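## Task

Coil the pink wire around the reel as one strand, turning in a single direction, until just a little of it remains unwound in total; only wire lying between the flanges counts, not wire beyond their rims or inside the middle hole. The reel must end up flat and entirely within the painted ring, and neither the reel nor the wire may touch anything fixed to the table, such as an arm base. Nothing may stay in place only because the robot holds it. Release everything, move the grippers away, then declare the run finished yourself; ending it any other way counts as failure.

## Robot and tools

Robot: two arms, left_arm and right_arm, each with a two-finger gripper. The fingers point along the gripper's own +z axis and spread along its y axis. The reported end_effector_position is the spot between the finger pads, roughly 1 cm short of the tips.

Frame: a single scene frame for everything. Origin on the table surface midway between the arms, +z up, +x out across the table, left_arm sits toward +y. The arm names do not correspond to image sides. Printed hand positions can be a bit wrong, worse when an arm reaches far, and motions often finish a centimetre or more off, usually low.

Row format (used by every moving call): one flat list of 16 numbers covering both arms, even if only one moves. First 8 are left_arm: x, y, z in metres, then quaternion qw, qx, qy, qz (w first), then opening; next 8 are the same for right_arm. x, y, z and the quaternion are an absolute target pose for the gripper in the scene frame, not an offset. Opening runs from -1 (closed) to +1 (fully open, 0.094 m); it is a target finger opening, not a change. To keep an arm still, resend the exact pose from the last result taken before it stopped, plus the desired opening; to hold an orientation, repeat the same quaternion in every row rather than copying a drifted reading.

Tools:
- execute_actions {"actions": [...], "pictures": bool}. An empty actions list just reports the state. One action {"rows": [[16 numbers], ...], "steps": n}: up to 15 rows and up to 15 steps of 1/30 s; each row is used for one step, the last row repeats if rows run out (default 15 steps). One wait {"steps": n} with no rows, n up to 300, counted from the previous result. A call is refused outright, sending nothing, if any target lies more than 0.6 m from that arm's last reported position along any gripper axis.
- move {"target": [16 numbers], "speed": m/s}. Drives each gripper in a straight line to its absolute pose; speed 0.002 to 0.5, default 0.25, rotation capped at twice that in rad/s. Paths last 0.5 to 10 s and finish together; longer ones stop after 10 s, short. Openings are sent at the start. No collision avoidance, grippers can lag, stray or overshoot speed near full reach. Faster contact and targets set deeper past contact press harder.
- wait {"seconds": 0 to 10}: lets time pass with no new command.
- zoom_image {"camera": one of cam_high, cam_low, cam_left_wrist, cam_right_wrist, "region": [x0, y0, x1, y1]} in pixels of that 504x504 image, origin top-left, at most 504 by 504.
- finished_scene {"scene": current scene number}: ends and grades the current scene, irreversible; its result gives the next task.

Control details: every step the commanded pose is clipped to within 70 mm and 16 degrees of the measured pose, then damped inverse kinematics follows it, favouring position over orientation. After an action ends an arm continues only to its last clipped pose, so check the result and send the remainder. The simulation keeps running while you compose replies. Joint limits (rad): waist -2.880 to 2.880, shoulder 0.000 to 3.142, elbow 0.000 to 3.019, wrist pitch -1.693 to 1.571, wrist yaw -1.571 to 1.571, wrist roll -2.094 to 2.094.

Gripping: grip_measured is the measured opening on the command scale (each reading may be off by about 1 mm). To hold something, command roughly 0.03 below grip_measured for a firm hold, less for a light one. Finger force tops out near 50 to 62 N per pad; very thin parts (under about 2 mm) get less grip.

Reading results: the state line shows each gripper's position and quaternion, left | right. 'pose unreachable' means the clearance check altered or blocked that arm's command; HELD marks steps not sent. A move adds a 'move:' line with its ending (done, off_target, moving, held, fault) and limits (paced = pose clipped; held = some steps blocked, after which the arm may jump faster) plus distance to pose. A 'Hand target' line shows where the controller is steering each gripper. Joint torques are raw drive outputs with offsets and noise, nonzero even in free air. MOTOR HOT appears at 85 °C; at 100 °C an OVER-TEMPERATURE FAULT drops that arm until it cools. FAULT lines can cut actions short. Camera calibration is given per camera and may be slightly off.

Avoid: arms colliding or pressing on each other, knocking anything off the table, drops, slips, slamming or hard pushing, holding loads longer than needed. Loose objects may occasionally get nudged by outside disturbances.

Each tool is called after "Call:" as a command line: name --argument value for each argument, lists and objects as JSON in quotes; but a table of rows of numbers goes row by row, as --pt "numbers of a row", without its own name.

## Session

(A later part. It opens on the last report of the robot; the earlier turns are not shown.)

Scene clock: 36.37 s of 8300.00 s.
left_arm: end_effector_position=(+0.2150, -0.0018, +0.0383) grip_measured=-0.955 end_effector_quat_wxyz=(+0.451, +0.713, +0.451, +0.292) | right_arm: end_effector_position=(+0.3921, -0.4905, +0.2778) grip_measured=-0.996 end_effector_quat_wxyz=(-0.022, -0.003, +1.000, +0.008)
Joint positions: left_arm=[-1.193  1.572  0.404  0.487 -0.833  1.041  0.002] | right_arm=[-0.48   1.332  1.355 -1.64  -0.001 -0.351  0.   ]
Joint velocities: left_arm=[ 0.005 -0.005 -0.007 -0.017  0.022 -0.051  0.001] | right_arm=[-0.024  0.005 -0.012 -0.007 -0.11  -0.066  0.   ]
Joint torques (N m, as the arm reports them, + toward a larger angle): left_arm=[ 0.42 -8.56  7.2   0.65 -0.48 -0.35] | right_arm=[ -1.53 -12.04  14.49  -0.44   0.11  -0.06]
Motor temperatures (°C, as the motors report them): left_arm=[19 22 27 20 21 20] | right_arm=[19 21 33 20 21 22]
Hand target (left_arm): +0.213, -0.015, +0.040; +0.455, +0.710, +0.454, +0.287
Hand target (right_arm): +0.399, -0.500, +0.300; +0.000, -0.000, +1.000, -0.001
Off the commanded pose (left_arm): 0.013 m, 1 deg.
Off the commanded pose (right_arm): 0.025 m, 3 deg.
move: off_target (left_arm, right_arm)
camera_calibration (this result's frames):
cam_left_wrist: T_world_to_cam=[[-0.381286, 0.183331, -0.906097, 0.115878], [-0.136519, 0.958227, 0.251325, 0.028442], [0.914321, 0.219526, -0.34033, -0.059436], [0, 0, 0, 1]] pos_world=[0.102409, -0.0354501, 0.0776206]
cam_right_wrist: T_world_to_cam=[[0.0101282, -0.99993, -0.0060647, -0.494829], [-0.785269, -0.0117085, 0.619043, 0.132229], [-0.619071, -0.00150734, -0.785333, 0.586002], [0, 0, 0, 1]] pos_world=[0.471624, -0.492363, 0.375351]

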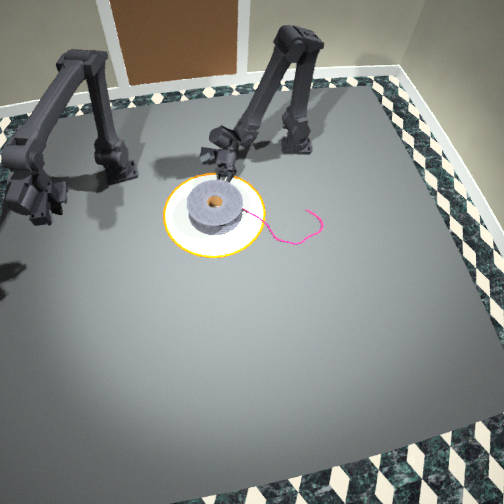

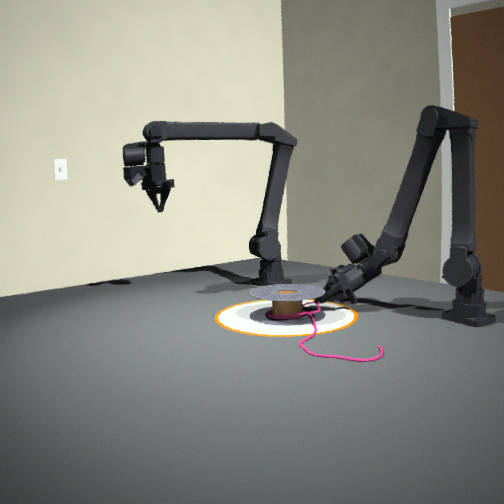

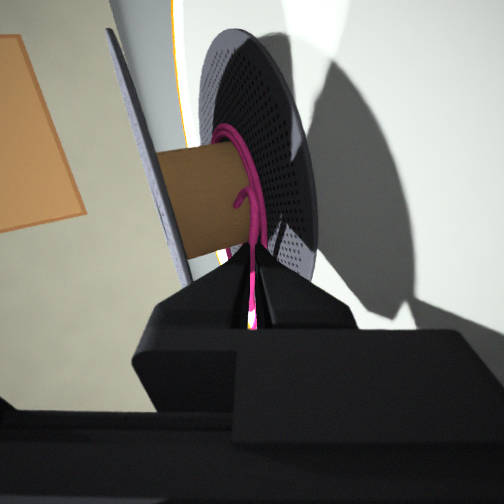

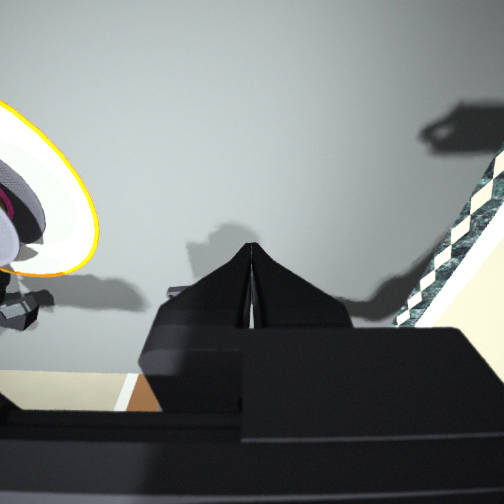

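Call:
move --target '[0.215,-0.06,0.04,0.38,0.596,0.596,0.38,-0.99, 0.40,-0.50,0.30,0,0,1,0,-1]' --speed 0.06

Call:
zoom_image --camera "cam_low" --region '[200, 260, 400, 380]'

Scene clock: 44.33 s of 8300.00 s.
left_arm: end_effector_position=(+0.2172, -0.0433, +0.0373) grip_measured=-0.955 end_effector_quat_wxyz=(+0.373, +0.599, +0.595, +0.386) | right_arm: end_effector_position=(+0.3921, -0.4905, +0.2778) grip_measured=-0.996 end_effector_quat_wxyz=(-0.022, -0.003, +1.000, +0.008)
Joint positions: left_arm=[-1.271  1.764  0.834 -0.45  -1.124  0.232  0.002] | right_arm=[-0.48   1.332  1.355 -1.64  -0.001 -0.351  0.   ]
Joint velocities: left_arm=[-0.015 -0.005  0.012 -0.002  0.007 -0.007 -0.001] | right_arm=[-0.005 -0.005 -0.002  0.002  0.007  0.022  0.   ]
Joint torques (N m, as the arm reports them, + toward a larger angle): left_arm=[  0.39 -13.02   8.77  -0.32  -0.76  -0.36] | right_arm=[ -1.5  -12.05  14.5   -0.44   0.11  -0.06]
Motor temperatures (°C, as the motors report them): left_arm=[19 22 27 20 22 20] | right_arm=[19 21 34 20 21 22]
Hand target (left_arm): +0.214, -0.059, +0.040; +0.381, +0.595, +0.597, +0.381
Hand target (right_arm): +0.399, -0.500, +0.300; +0.000, -0.000, +1.000, -0.001
Off the commanded pose (left_arm): 0.017 m, 1 deg.
Off the commanded pose (right_arm): 0.025 m, 3 deg.
After step 90, 0.93 s passed at rest.
move: off_target (left_arm, right_arm)
camera_calibration (this result's frames):
cam_left_wrist: T_world_to_cam=[[-0.424099, 0.0114889, -0.905543, 0.125252], [-0.532265, 0.805824, 0.259503, 0.147798], [0.73269, 0.592044, -0.335634, 0.00278325], [0, 0, 0, 1]] pos_world=[0.129748, -0.122186, 0.0760011]
cam_right_wrist: T_world_to_cam=[[0.0101282, -0.99993, -0.0060647, -0.494829], [-0.785269, -0.0117085, 0.619043, 0.132229], [-0.619071, -0.00150734, -0.785333, 0.586002], [0, 0, 0, 1]] pos_world=[0.471624, -0.492363, 0.375351]

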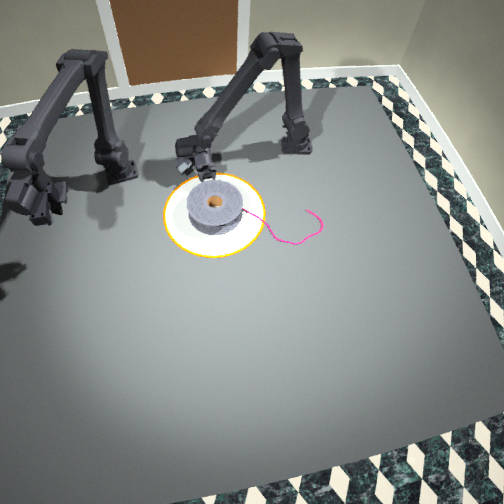

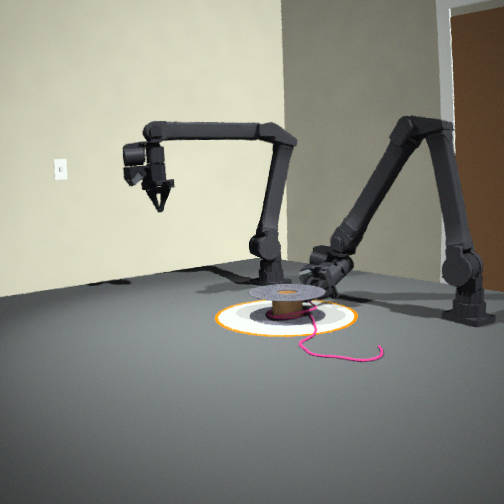

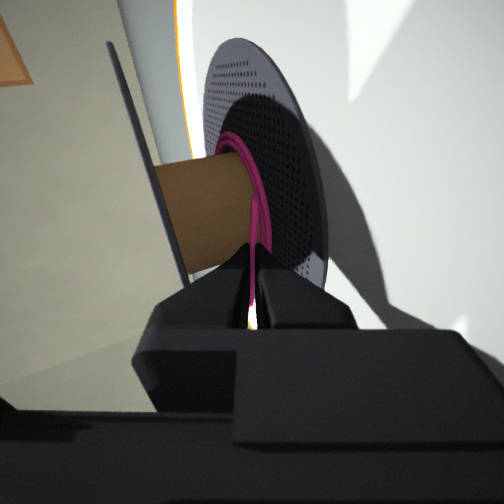

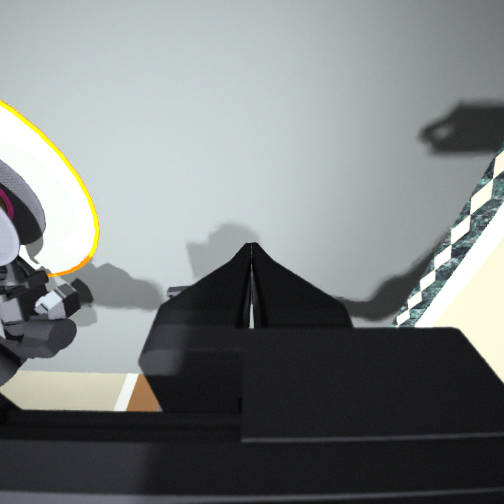

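Region (200, 260, 400, 380) of cam_low's 504x504 image, scaled by 2.520, with more detail than that image has; it fills the top 302 rows of this view, and the rest is white.

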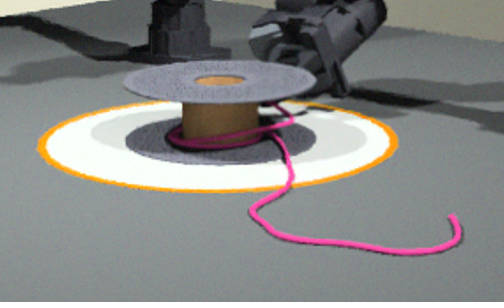

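Call:
move --target '[0.225,-0.09,0.04,0.308,0.484,0.69,0.44,-0.99, 0.40,-0.50,0.30,0,0,1,0,-1]' --speed 0.06

Call:
move --target '[0.225,-0.09,0.04,0.308,0.484,0.69,0.44,-0.82, 0.40,-0.50,0.30,0,0,1,0,-1]' --speed 0.06

Call:
move --target '[0.165,-0.10,0.065,0.308,0.484,0.69,0.44,-0.82, 0.40,-0.50,0.30,0,0,1,0,-1]' --speed 0.06

Call:
zoom_image --camera "cam_low" --region '[200, 260, 400, 380]'

Scene clock: 51.67 s of 8300.00 s.
left_arm: end_effector_position=(+0.2186, -0.0795, +0.0409) grip_measured=-0.955 end_effector_quat_wxyz=(+0.309, +0.493, +0.682, +0.444) | right_arm: end_effector_position=(+0.3921, -0.4905, +0.2778) grip_measured=-0.996 end_effector_quat_wxyz=(-0.022, -0.003, +1.000, +0.008)
Joint positions: left_arm=[-1.271  2.019  1.256 -1.275 -1.088 -0.5    0.002] | right_arm=[-0.48   1.332  1.355 -1.64  -0.001 -0.351  0.   ]
Joint velocities: left_arm=[-0.005 -0.005 -0.002  0.002  0.007 -0.051  0.   ] | right_arm=[-0.015  0.005  0.002  0.012 -0.037 -0.007 -0.   ]
Joint torques (N m, as the arm reports them, + toward a larger angle): left_arm=[  2.38 -17.23   9.02  -1.68  -0.41  -0.36] | right_arm=[ -1.52 -11.99  14.5   -0.44   0.11  -0.06]
Motor temperatures (°C, as the motors report them): left_arm=[19 22 28 20 22 20] | right_arm=[19 21 35 20 21 22]
Hand target (left_arm): +0.225, -0.088, +0.040; +0.309, +0.482, +0.690, +0.442
Hand target (right_arm): +0.399, -0.500, +0.300; +0.000, -0.000, +1.000, -0.001
Off the commanded pose (left_arm): 0.012 m, 1 deg.
Off the commanded pose (right_arm): 0.025 m, 3 deg.
After step 90, 1.17 s passed at rest.
move: off_target (left_arm, right_arm)
camera_calibration (this result's frames):
cam_left_wrist: T_world_to_cam=[[-0.3953, -0.122857, -0.910299, 0.112767], [-0.76422, 0.593805, 0.251723, 0.210943], [0.509614, 0.795174, -0.328621, 0.0890248], [0, 0, 0, 1]] pos_world=[0.160415, -0.182195, 0.0788075]
cam_right_wrist: T_world_to_cam=[[0.0101282, -0.99993, -0.0060647, -0.494829], [-0.785269, -0.0117085, 0.619043, 0.132229], [-0.619071, -0.00150734, -0.785333, 0.586002], [0, 0, 0, 1]] pos_world=[0.471624, -0.492363, 0.375351]

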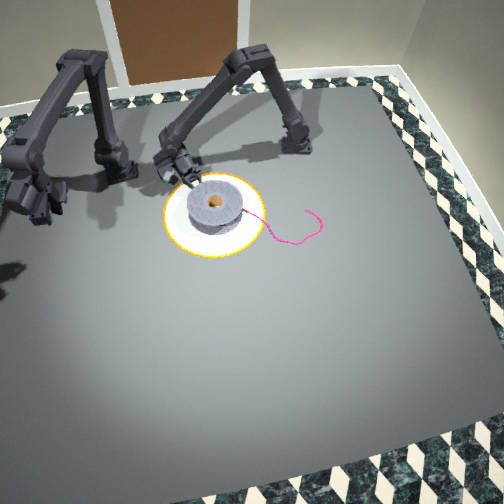

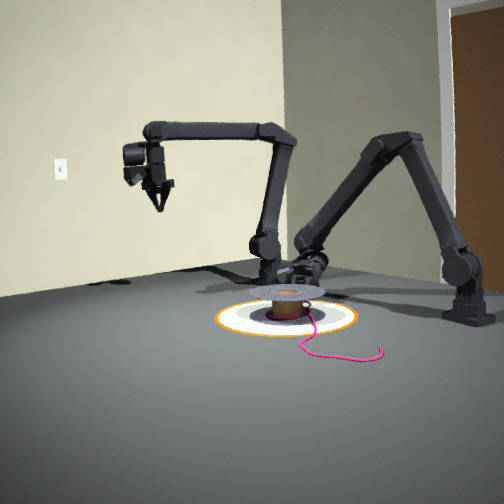

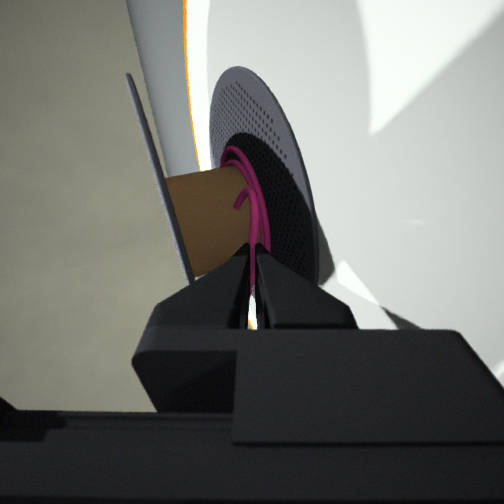

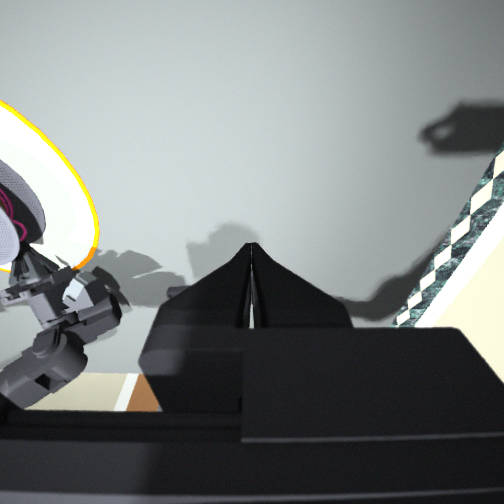

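Scene clock: 52.37 s of 8300.00 s.
left_arm: end_effector_position=(+0.2184, -0.0794, +0.0406) grip_measured=-0.823 end_effector_quat_wxyz=(+0.308, +0.493, +0.682, +0.444) | right_arm: end_effector_position=(+0.3921, -0.4905, +0.2778) grip_measured=-0.996 end_effector_quat_wxyz=(-0.022, -0.003, +1.000, +0.008)
Joint positions: left_arm=[-1.271  2.019  1.256 -1.275 -1.086 -0.5    0.008] | right_arm=[-0.48   1.332  1.355 -1.64  -0.001 -0.351  0.   ]
Joint velocities: left_arm=[-0.005 -0.015 -0.012  0.007 -0.022 -0.081 -0.   ] | right_arm=[-0.015  0.005 -0.002  0.007 -0.066  0.066  0.   ]
Joint torques (N m, as the arm reports them, + toward a larger angle): left_arm=[  2.45 -17.73   8.98  -1.19  -0.4   -0.25] | right_arm=[ -1.49 -12.03  14.51  -0.44   0.11  -0.06]
Motor temperatures (°C, as the motors report them): left_arm=[19 22 28 20 22 20] | right_arm=[19 21 35 20 21 22]
Hand target (left_arm): +0.225, -0.090, +0.040; +0.308, +0.484, +0.690, +0.440
Hand target (right_arm): +0.399, -0.500, +0.300; +0.000, -0.000, +1.000, -0.001
Off the commanded pose (left_arm): 0.013 m, 1 deg.
Off the commanded pose (right_arm): 0.025 m, 3 deg.
move: off_target (left_arm, right_arm)
camera_calibration (this result's frames):
cam_left_wrist: T_world_to_cam=[[-0.397022, -0.123462, -0.909467, 0.112716], [-0.764319, 0.593071, 0.253148, 0.210694], [0.508124, 0.795628, -0.329826, 0.0893252], [0, 0, 0, 1]] pos_world=[0.1604, -0.18211, 0.0786367]
cam_right_wrist: T_world_to_cam=[[0.0101282, -0.99993, -0.0060647, -0.494829], [-0.785269, -0.0117085, 0.619043, 0.132229], [-0.619071, -0.00150734, -0.785333, 0.586002], [0, 0, 0, 1]] pos_world=[0.471624, -0.492363, 0.375351]

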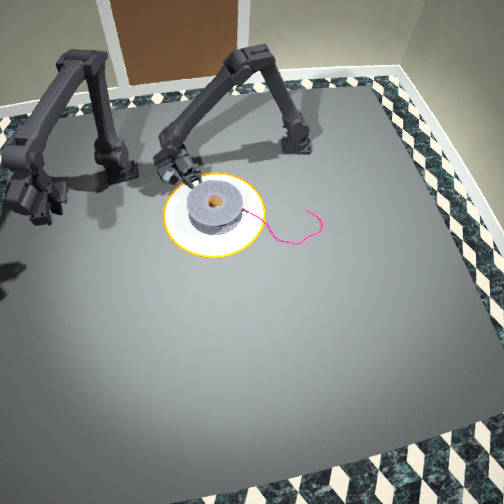

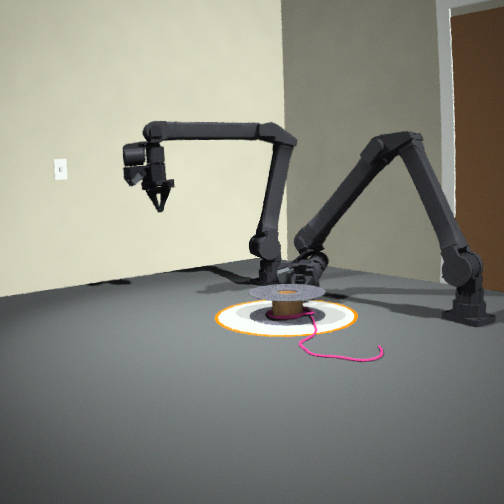

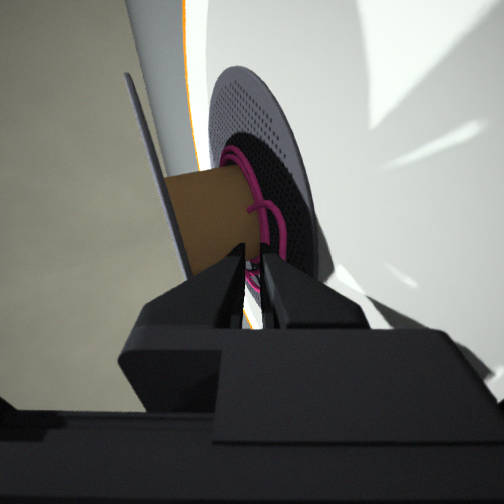

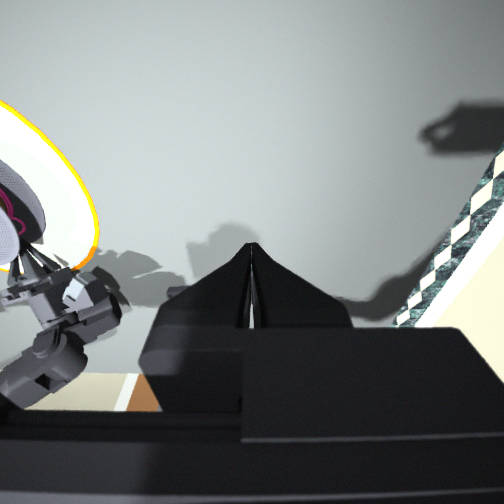

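Scene clock: 53.73 s of 8300.00 s.
left_arm: end_effector_position=(+0.1681, -0.0876, +0.0658) grip_measured=-0.823 end_effector_quat_wxyz=(+0.304, +0.488, +0.687, +0.443) | right_arm: end_effector_position=(+0.3921, -0.4905, +0.2778) grip_measured=-0.996 end_effector_quat_wxyz=(-0.022, -0.003, +1.000, +0.008)
Joint positions: left_arm=[-1.371  2.019  1.325 -1.508 -1.021 -0.693  0.008] | right_arm=[-0.48   1.332  1.355 -1.64  -0.001 -0.351  0.   ]
Joint velocities: left_arm=[-0.005 -0.005  0.002 -0.022 -0.007 -0.066  0.001] | right_arm=[-0.015 -0.005  0.012 -0.007 -0.037  0.022 -0.001]
Joint torques (N m, as the arm reports them, + toward a larger angle): left_arm=[  0.61 -17.5    9.09  -2.14  -0.35  -0.38] | right_arm=[ -1.51 -12.02  14.51  -0.44   0.11  -0.06]
Motor temperatures (°C, as the motors report them): left_arm=[19 22 28 20 22 20] | right_arm=[19 21 35 20 21 22]
Hand target (left_arm): +0.164, -0.099, +0.065; +0.308, +0.485, +0.691, +0.440
Hand target (right_arm): +0.399, -0.500, +0.300; +0.000, -0.000, +1.000, -0.001
Off the commanded pose (left_arm): 0.013 m, 1 deg.
Off the commanded pose (right_arm): 0.025 m, 3 deg.
move: off_target (left_arm, right_arm)
camera_calibration (this result's frames):
cam_left_wrist: T_world_to_cam=[[-0.399761, -0.133365, -0.906866, 0.114], [-0.771462, 0.583249, 0.254299, 0.171037], [0.495013, 0.801271, -0.336046, 0.132866], [0, 0, 0, 1]] pos_world=[0.111751, -0.191015, 0.104537]
cam_right_wrist: T_world_to_cam=[[0.0101282, -0.99993, -0.0060647, -0.494829], [-0.785269, -0.0117085, 0.619043, 0.132229], [-0.619071, -0.00150734, -0.785333, 0.586002], [0, 0, 0, 1]] pos_world=[0.471624, -0.492363, 0.375351]

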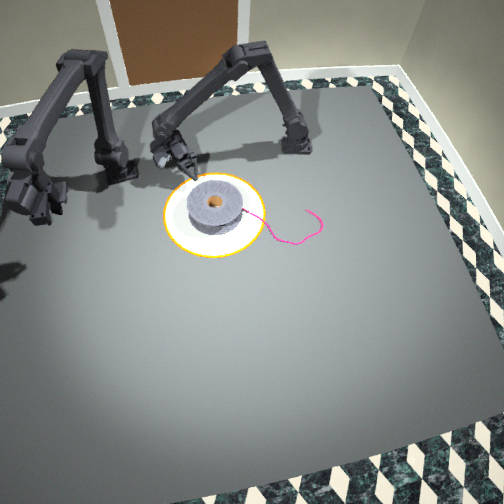

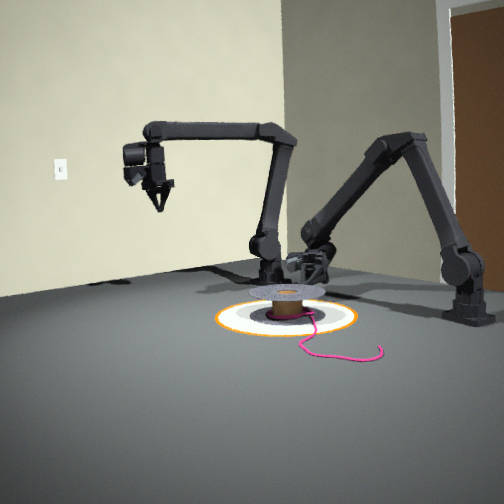

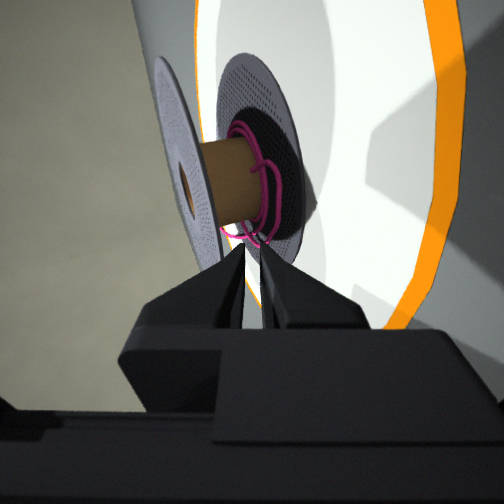

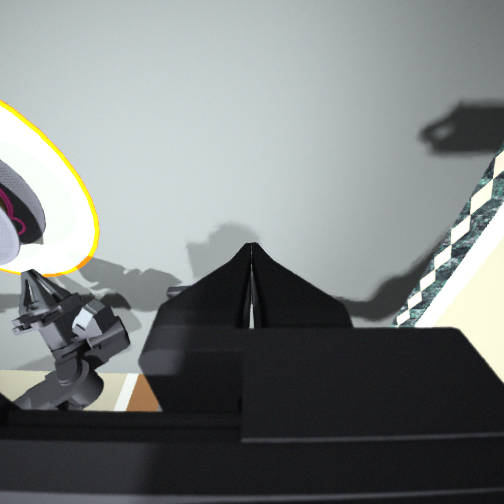

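Region (200, 260, 400, 380) of cam_low's 504x504 image, scaled by 2.520, with more detail than that image has; it fills the top 302 rows of this view, and the rest is white.

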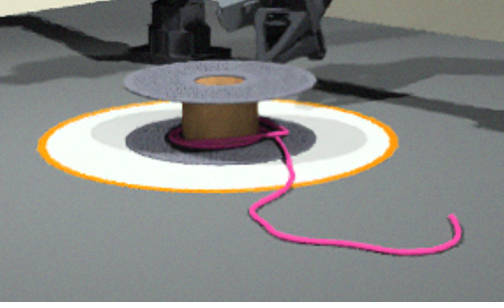

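Call:
move --target '[0.2,-0.03,0.2,0,0,1,0,-0.3, 0.30,-0.60,0.30,0,0,1,0,-1]'

Call:
move --target '[0.467,0.19,0.1,0,-0.537,0.843,0,-0.3, 0.30,-0.60,0.30,0,0,1,0,-1]'

Scene clock: 67.80 s of 8300.00 s.
left_arm: end_effector_position=(+0.1989, -0.0302, +0.2059) grip_measured=-0.303 end_effector_quat_wxyz=(+0.001, +0.010, +1.000, +0.011) | right_arm: end_effector_position=(+0.3076, -0.5996, +0.2953) grip_measured=-0.996 end_effector_quat_wxyz=(-0.000, -0.001, +1.000, -0.001)
Joint positions: left_arm=[-0.945  1.476  1.312 -1.427 -0.011 -1.121  0.033] | right_arm=[-0.861  1.26   1.337 -1.646  0.002 -0.728  0.   ]
Joint velocities: left_arm=[-0.005  0.005 -0.002  0.002 -0.081 -0.037  0.001] | right_arm=[ 0.005 -0.015  0.002 -0.002  0.066  0.007  0.   ]
Joint torques (N m, as the arm reports them, + toward a larger angle): left_arm=[  2.07 -14.37   7.54   0.74   0.01  -0.28] | right_arm=[ -1.14 -12.12   9.11  -0.38  -0.08  -0.06]
Motor temperatures (°C, as the motors report them): left_arm=[19 23 29 20 22 20] | right_arm=[19 21 35 20 21 22]
Hand target (left_arm): +0.201, -0.028, +0.203; +0.001, -0.003, +1.000, +0.007
Hand target (right_arm): +0.300, -0.598, +0.300; +0.001, -0.000, +1.000, -0.001
Off the commanded pose (left_arm): 0.006 m, 2 deg.
Off the commanded pose (right_arm): 0.009 m, 0 deg.
After step 90, 7.40 s passed at rest.
move: done
camera_calibration (this result's frames):
cam_left_wrist: T_world_to_cam=[[-0.0158098, -0.99961, -0.0230028, -0.023426], [-0.814308, -0.000477726, 0.580433, 0.0493934], [-0.580218, 0.0279079, -0.813983, 0.407597], [0, 0, 0, 1]] pos_world=[0.276346, -0.0347685, 0.302569]
cam_right_wrist: T_world_to_cam=[[0.00546696, -0.999899, 0.0130938, -0.607134], [-0.811308, 0.00321971, 0.58461, 0.0809031], [-0.584593, -0.0138192, -0.811209, 0.536982], [0, 0, 0, 1]] pos_world=[0.382872, -0.599913, 0.396257]

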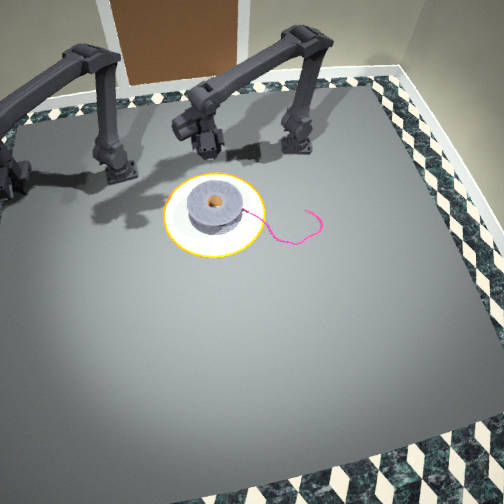

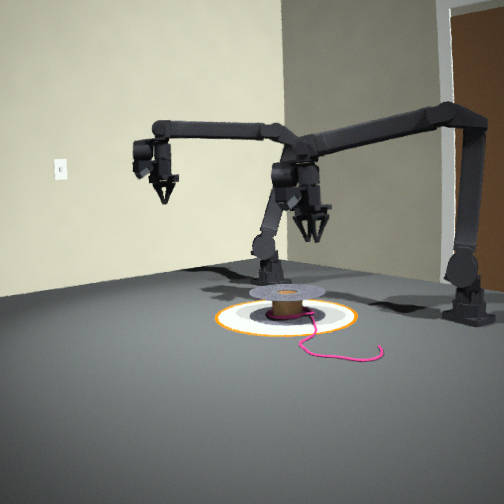

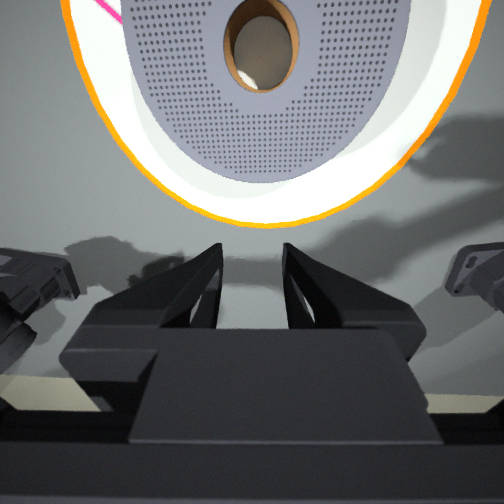

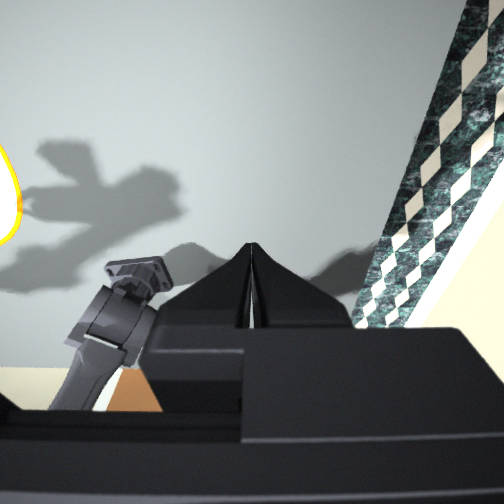

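Scene clock: 70.63 s of 8300.00 s.
left_arm: end_effector_position=(+0.4483, +0.1968, +0.0891) grip_measured=-0.303 end_effector_quat_wxyz=(-0.009, -0.529, +0.848, +0.020) | right_arm: end_effector_position=(+0.3071, -0.5992, +0.2953) grip_measured=-0.996 end_effector_quat_wxyz=(-0.001, -0.003, +1.000, -0.000)
Joint positions: left_arm=[-0.164  1.662  1.21  -1.162 -0.011 -1.473  0.033] | right_arm=[-0.861  1.26   1.337 -1.649  0.002 -0.732  0.   ]
Joint velocities: left_arm=[-0.005 -0.015 -0.012  0.007  0.022 -0.081 -0.001] | right_arm=[-0.015 -0.005  0.002 -0.002 -0.022 -0.037  0.001]
Joint torques (N m, as the arm reports them, + toward a larger angle): left_arm=[  1.75 -15.11  12.21   0.55  -0.11  -0.27] | right_arm=[ -1.56 -11.69   9.59  -0.39  -0.06  -0.06]
Motor temperatures (°C, as the motors report them): left_arm=[19 23 29 20 22 20] | right_arm=[19 21 35 20 21 22]
Hand target (left_arm): +0.471, +0.189, +0.101; +0.007, -0.537, +0.844, -0.001
Hand target (right_arm): +0.300, -0.600, +0.300; +0.000, -0.000, +1.000, -0.000
Off the commanded pose (left_arm): 0.023 m, 3 deg.
Off the commanded pose (right_arm): 0.009 m, 0 deg.
move: off_target (left_arm)
camera_calibration (this result's frames):
cam_left_wrist: T_world_to_cam=[[0.89832, -0.437106, -0.0442628, -0.313872], [-0.334703, -0.746147, 0.575533, 0.252583], [-0.284596, -0.502198, -0.81658, 0.422923], [0, 0, 0, 1]] pos_world=[0.48686, 0.26366, 0.186088]
cam_right_wrist: T_world_to_cam=[[0.00968715, -0.999889, 0.0113003, -0.607456], [-0.810141, -0.00122347, 0.586233, 0.077003], [-0.586155, -0.0148338, -0.810063, 0.536235], [0, 0, 0, 1]] pos_world=[0.382584, -0.59934, 0.396107]

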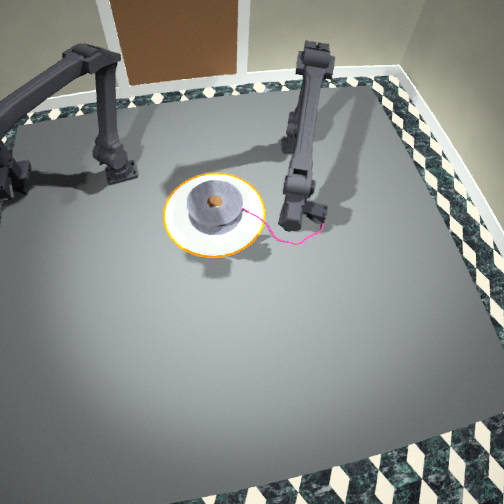

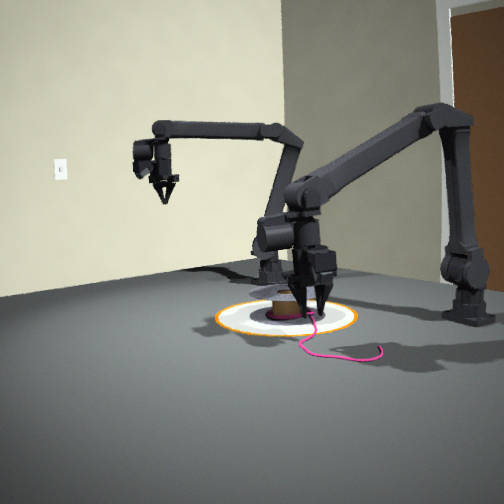

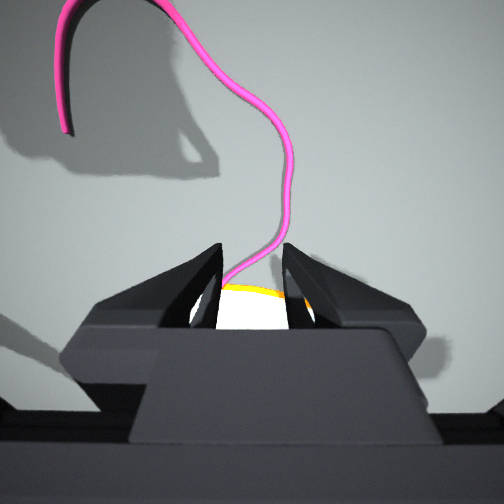

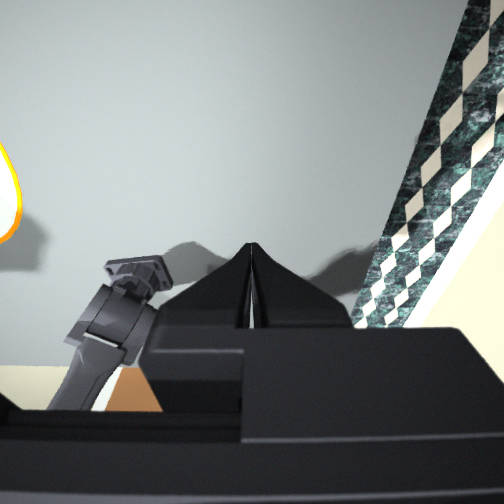

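Call:
move --target '[0.48,0.198,0.035,0,-0.537,0.843,0,0, 0.30,-0.60,0.30,0,0,1,0,-1]' --speed 0.1

Call:
move --target '[0.48,0.198,0.002,0,-0.537,0.843,0,0, 0.30,-0.60,0.30,0,0,1,0,-1]' --speed 0.04

Call:
move --target '[0.48,0.198,0.004,0,-0.537,0.843,0,-0.99, 0.30,-0.60,0.30,0,0,1,0,-1]' --speed 0.04

Scene clock: 75.23 s of 8300.00 s.
left_arm: end_effector_position=(+0.4779, +0.1941, +0.0421) grip_measured=-0.003 end_effector_quat_wxyz=(+0.001, -0.538, +0.843, +0.002) | right_arm: end_effector_position=(+0.3071, -0.5992, +0.2953) grip_measured=-0.996 end_effector_quat_wxyz=(-0.001, -0.003, +1.000, -0.000)
Joint positions: left_arm=[-0.145  1.765  1.21  -1.018 -0.004 -1.475  0.047] | right_arm=[-0.861  1.26   1.337 -1.649  0.002 -0.732  0.   ]
Joint velocities: left_arm=[ 0.005  0.005  0.002  0.002 -0.037  0.007  0.001] | right_arm=[-0.015  0.015  0.002 -0.012  0.066 -0.037 -0.001]
Joint torques (N m, as the arm reports them, + toward a larger angle): left_arm=[  2.37 -16.58   7.19   0.73  -0.01   0.01] | right_arm=[ -1.52 -11.69   9.58  -0.39  -0.06  -0.06]
Motor temperatures (°C, as the motors report them): left_arm=[19 23 29 20 22 20] | right_arm=[19 21 34 20 21 22]
Hand target (left_arm): +0.481, +0.198, +0.035; -0.000, -0.537, +0.843, -0.000
Hand target (right_arm): +0.300, -0.600, +0.300; +0.000, +0.000, +1.000, -0.000
Off the commanded pose (left_arm): 0.008 m, 0 deg.
Off the commanded pose (right_arm): 0.009 m, 0 deg.
After step 90, 0.60 s passed at rest.
move: done
camera_calibration (this result's frames):
cam_left_wrist: T_world_to_cam=[[0.908056, -0.418843, -0.00219234, -0.353735], [-0.340404, -0.741029, 0.578792, 0.289097], [-0.244048, -0.524829, -0.815472, 0.376573], [0, 0, 0, 1]] pos_world=[0.511523, 0.263706, 0.138983]
cam_right_wrist: T_world_to_cam=[[0.00968715, -0.999889, 0.0113003, -0.607456], [-0.810141, -0.00122347, 0.586233, 0.077003], [-0.586155, -0.0148338, -0.810063, 0.536235], [0, 0, 0, 1]] pos_world=[0.382584, -0.59934, 0.396107]

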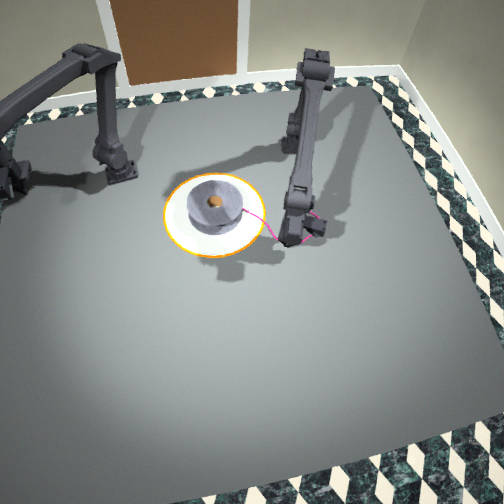

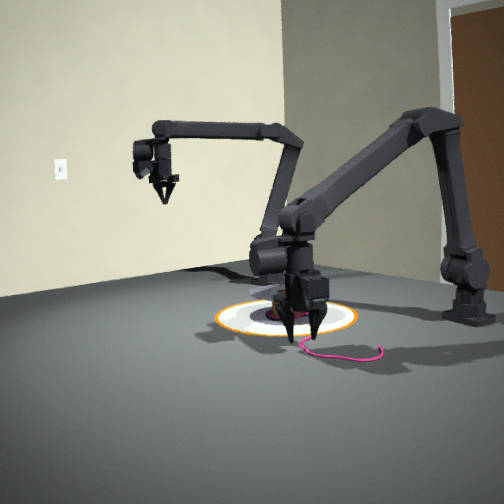

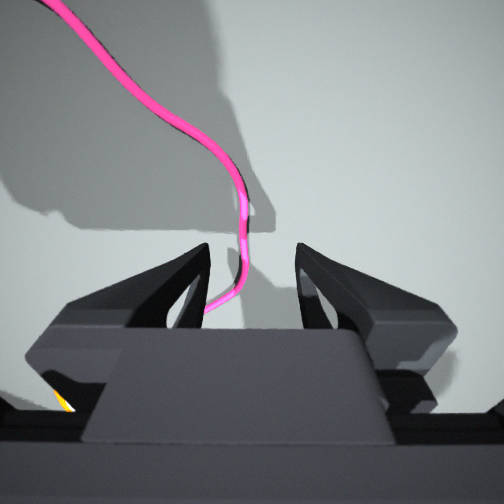

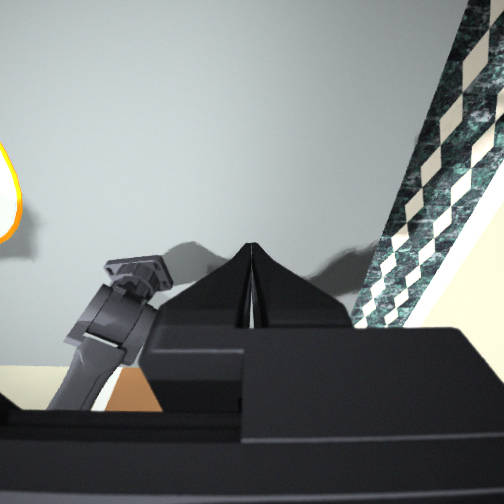

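Scene clock: 76.47 s of 8300.00 s.
left_arm: end_effector_position=(+0.4844, +0.1918, +0.0210) grip_measured=-0.003 end_effector_quat_wxyz=(+0.009, -0.538, +0.843, -0.009) | right_arm: end_effector_position=(+0.3071, -0.5992, +0.2953) grip_measured=-0.996 end_effector_quat_wxyz=(-0.001, -0.003, +1.000, -0.000)
Joint positions: left_arm=[-0.145  1.796  1.19  -0.94  -0.004 -1.475  0.047] | right_arm=[-0.861  1.26   1.337 -1.649  0.002 -0.732  0.   ]
Joint velocities: left_arm=[ 0.005  0.005  0.002 -0.012  0.066  0.037 -0.   ] | right_arm=[-0.005  0.015 -0.002 -0.002 -0.081  0.007  0.   ]
Joint torques (N m, as the arm reports them, + toward a larger angle): left_arm=[  2.3  -15.2    5.87   0.93  -0.01   0.02] | right_arm=[ -1.52 -11.67   9.59  -0.4   -0.07  -0.06]
Motor temperatures (°C, as the motors report them): left_arm=[19 23 29 20 22 20] | right_arm=[19 21 34 20 21 22]
Hand target (left_arm): +0.480, +0.198, +0.002; +0.000, -0.537, +0.843, +0.000
Hand target (right_arm): +0.300, -0.600, +0.300; +0.000, +0.000, +1.000, -0.000
Off the commanded pose (left_arm): 0.021 m, 1 deg.
Off the commanded pose (right_arm): 0.009 m, 0 deg.
move: off_target (left_arm)
camera_calibration (this result's frames):
cam_left_wrist: T_world_to_cam=[[0.907785, -0.418747, 0.0240153, -0.361079], [-0.354742, -0.735959, 0.576648, 0.307837], [-0.223796, -0.531992, -0.81664, 0.351332], [0, 0, 0, 1]] pos_world=[0.515611, 0.26226, 0.11807]
cam_right_wrist: T_world_to_cam=[[0.00968715, -0.999889, 0.0113003, -0.607456], [-0.810141, -0.00122347, 0.586233, 0.077003], [-0.586155, -0.0148338, -0.810063, 0.536235], [0, 0, 0, 1]] pos_world=[0.382584, -0.59934, 0.396107]

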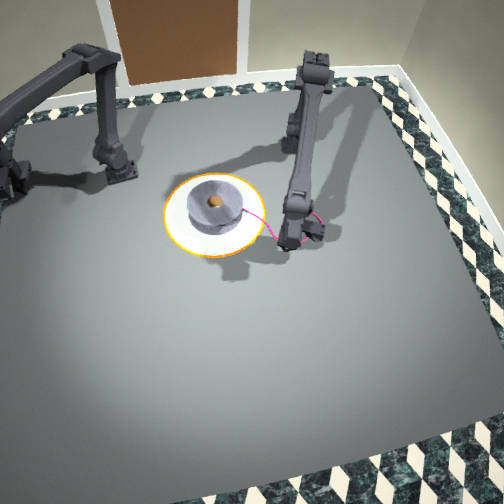

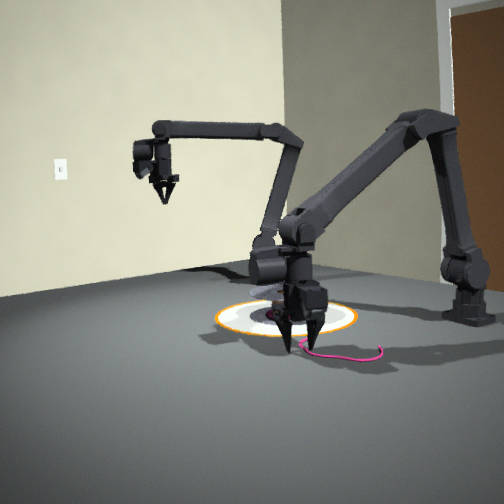

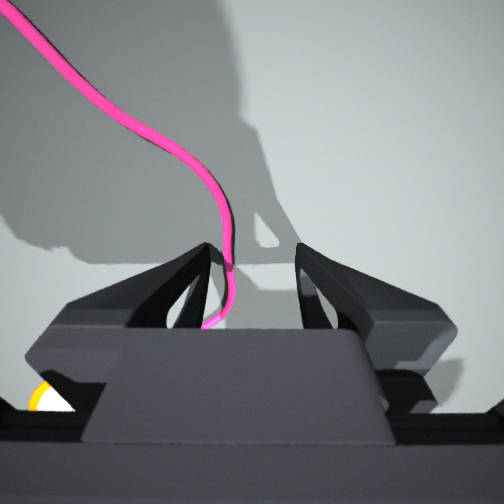

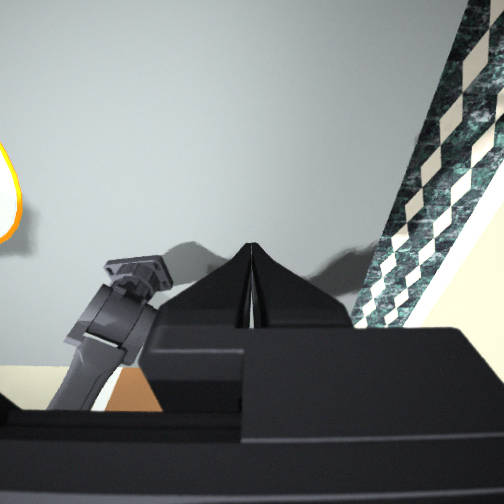

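Scene clock: 77.17 s of 8300.00 s.
left_arm: end_effector_position=(+0.4844, +0.1918, +0.0208) grip_measured=-0.958 end_effector_quat_wxyz=(+0.009, -0.538, +0.843, -0.009) | right_arm: end_effector_position=(+0.3071, -0.5992, +0.2953) grip_measured=-0.996 end_effector_quat_wxyz=(-0.001, -0.003, +1.000, -0.000)
Joint positions: left_arm=[-0.145  1.797  1.19  -0.94  -0.004 -1.475  0.002] | right_arm=[-0.861  1.26   1.337 -1.649  0.002 -0.732  0.   ]
Joint velocities: left_arm=[-0.005 -0.005 -0.002 -0.007 -0.007  0.051 -0.001] | right_arm=[-0.005 -0.005 -0.007 -0.002 -0.066 -0.051  0.001]
Joint torques (N m, as the arm reports them, + toward a larger angle): left_arm=[  2.21 -15.53   5.9    0.73  -0.03   0.01] | right_arm=[ -1.54 -11.68   9.59  -0.39  -0.06  -0.06]
Motor temperatures (°C, as the motors report them): left_arm=[19 23 29 20 22 20] | right_arm=[19 21 34 20 21 22]
Hand target (left_arm): +0.480, +0.198, +0.004; +0.000, -0.537, +0.843, +0.000
Hand target (right_arm): +0.300, -0.600, +0.300; +0.000, +0.000, +1.000, -0.000
Off the commanded pose (left_arm): 0.018 m, 1 deg.
Off the commanded pose (right_arm): 0.009 m, 0 deg.
move: off_target (left_arm)
camera_calibration (this result's frames):
cam_left_wrist: T_world_to_cam=[[0.907794, -0.41875, 0.0236355, -0.361028], [-0.354534, -0.736032, 0.576682, 0.30785], [-0.224089, -0.531888, -0.816627, 0.351306], [0, 0, 0, 1]] pos_world=[0.515607, 0.262262, 0.117888]
cam_right_wrist: T_world_to_cam=[[0.00968715, -0.999889, 0.0113003, -0.607456], [-0.810141, -0.00122347, 0.586233, 0.077003], [-0.586155, -0.0148338, -0.810063, 0.536235], [0, 0, 0, 1]] pos_world=[0.382584, -0.59934, 0.396107]

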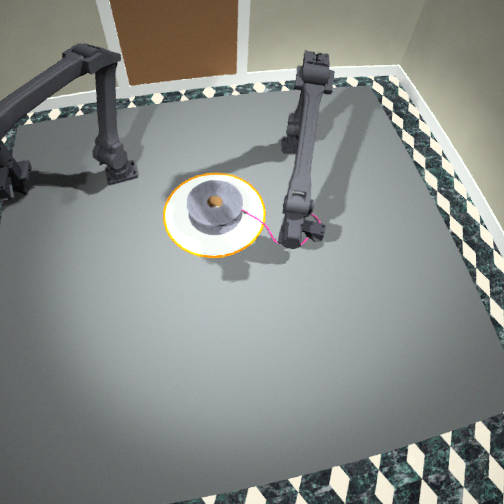

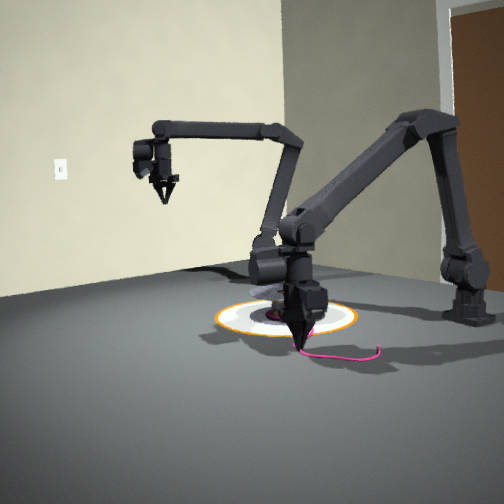

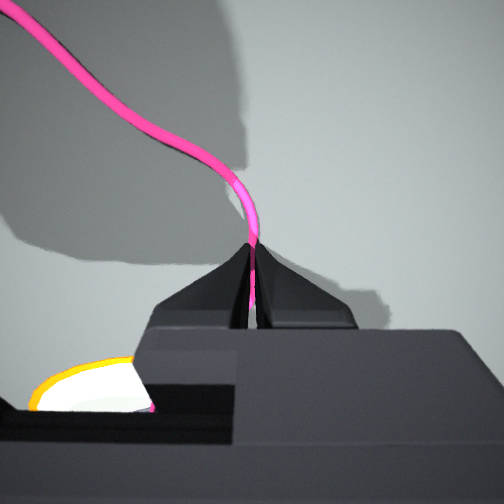

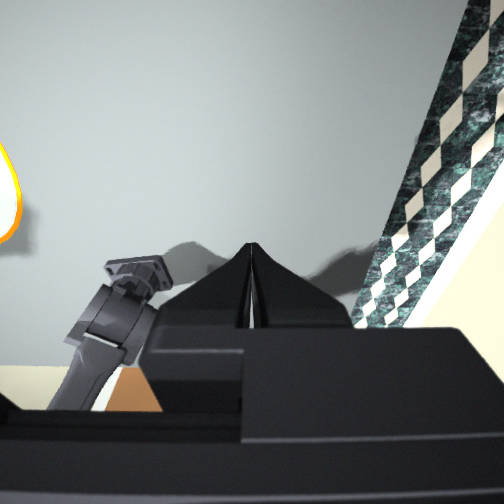

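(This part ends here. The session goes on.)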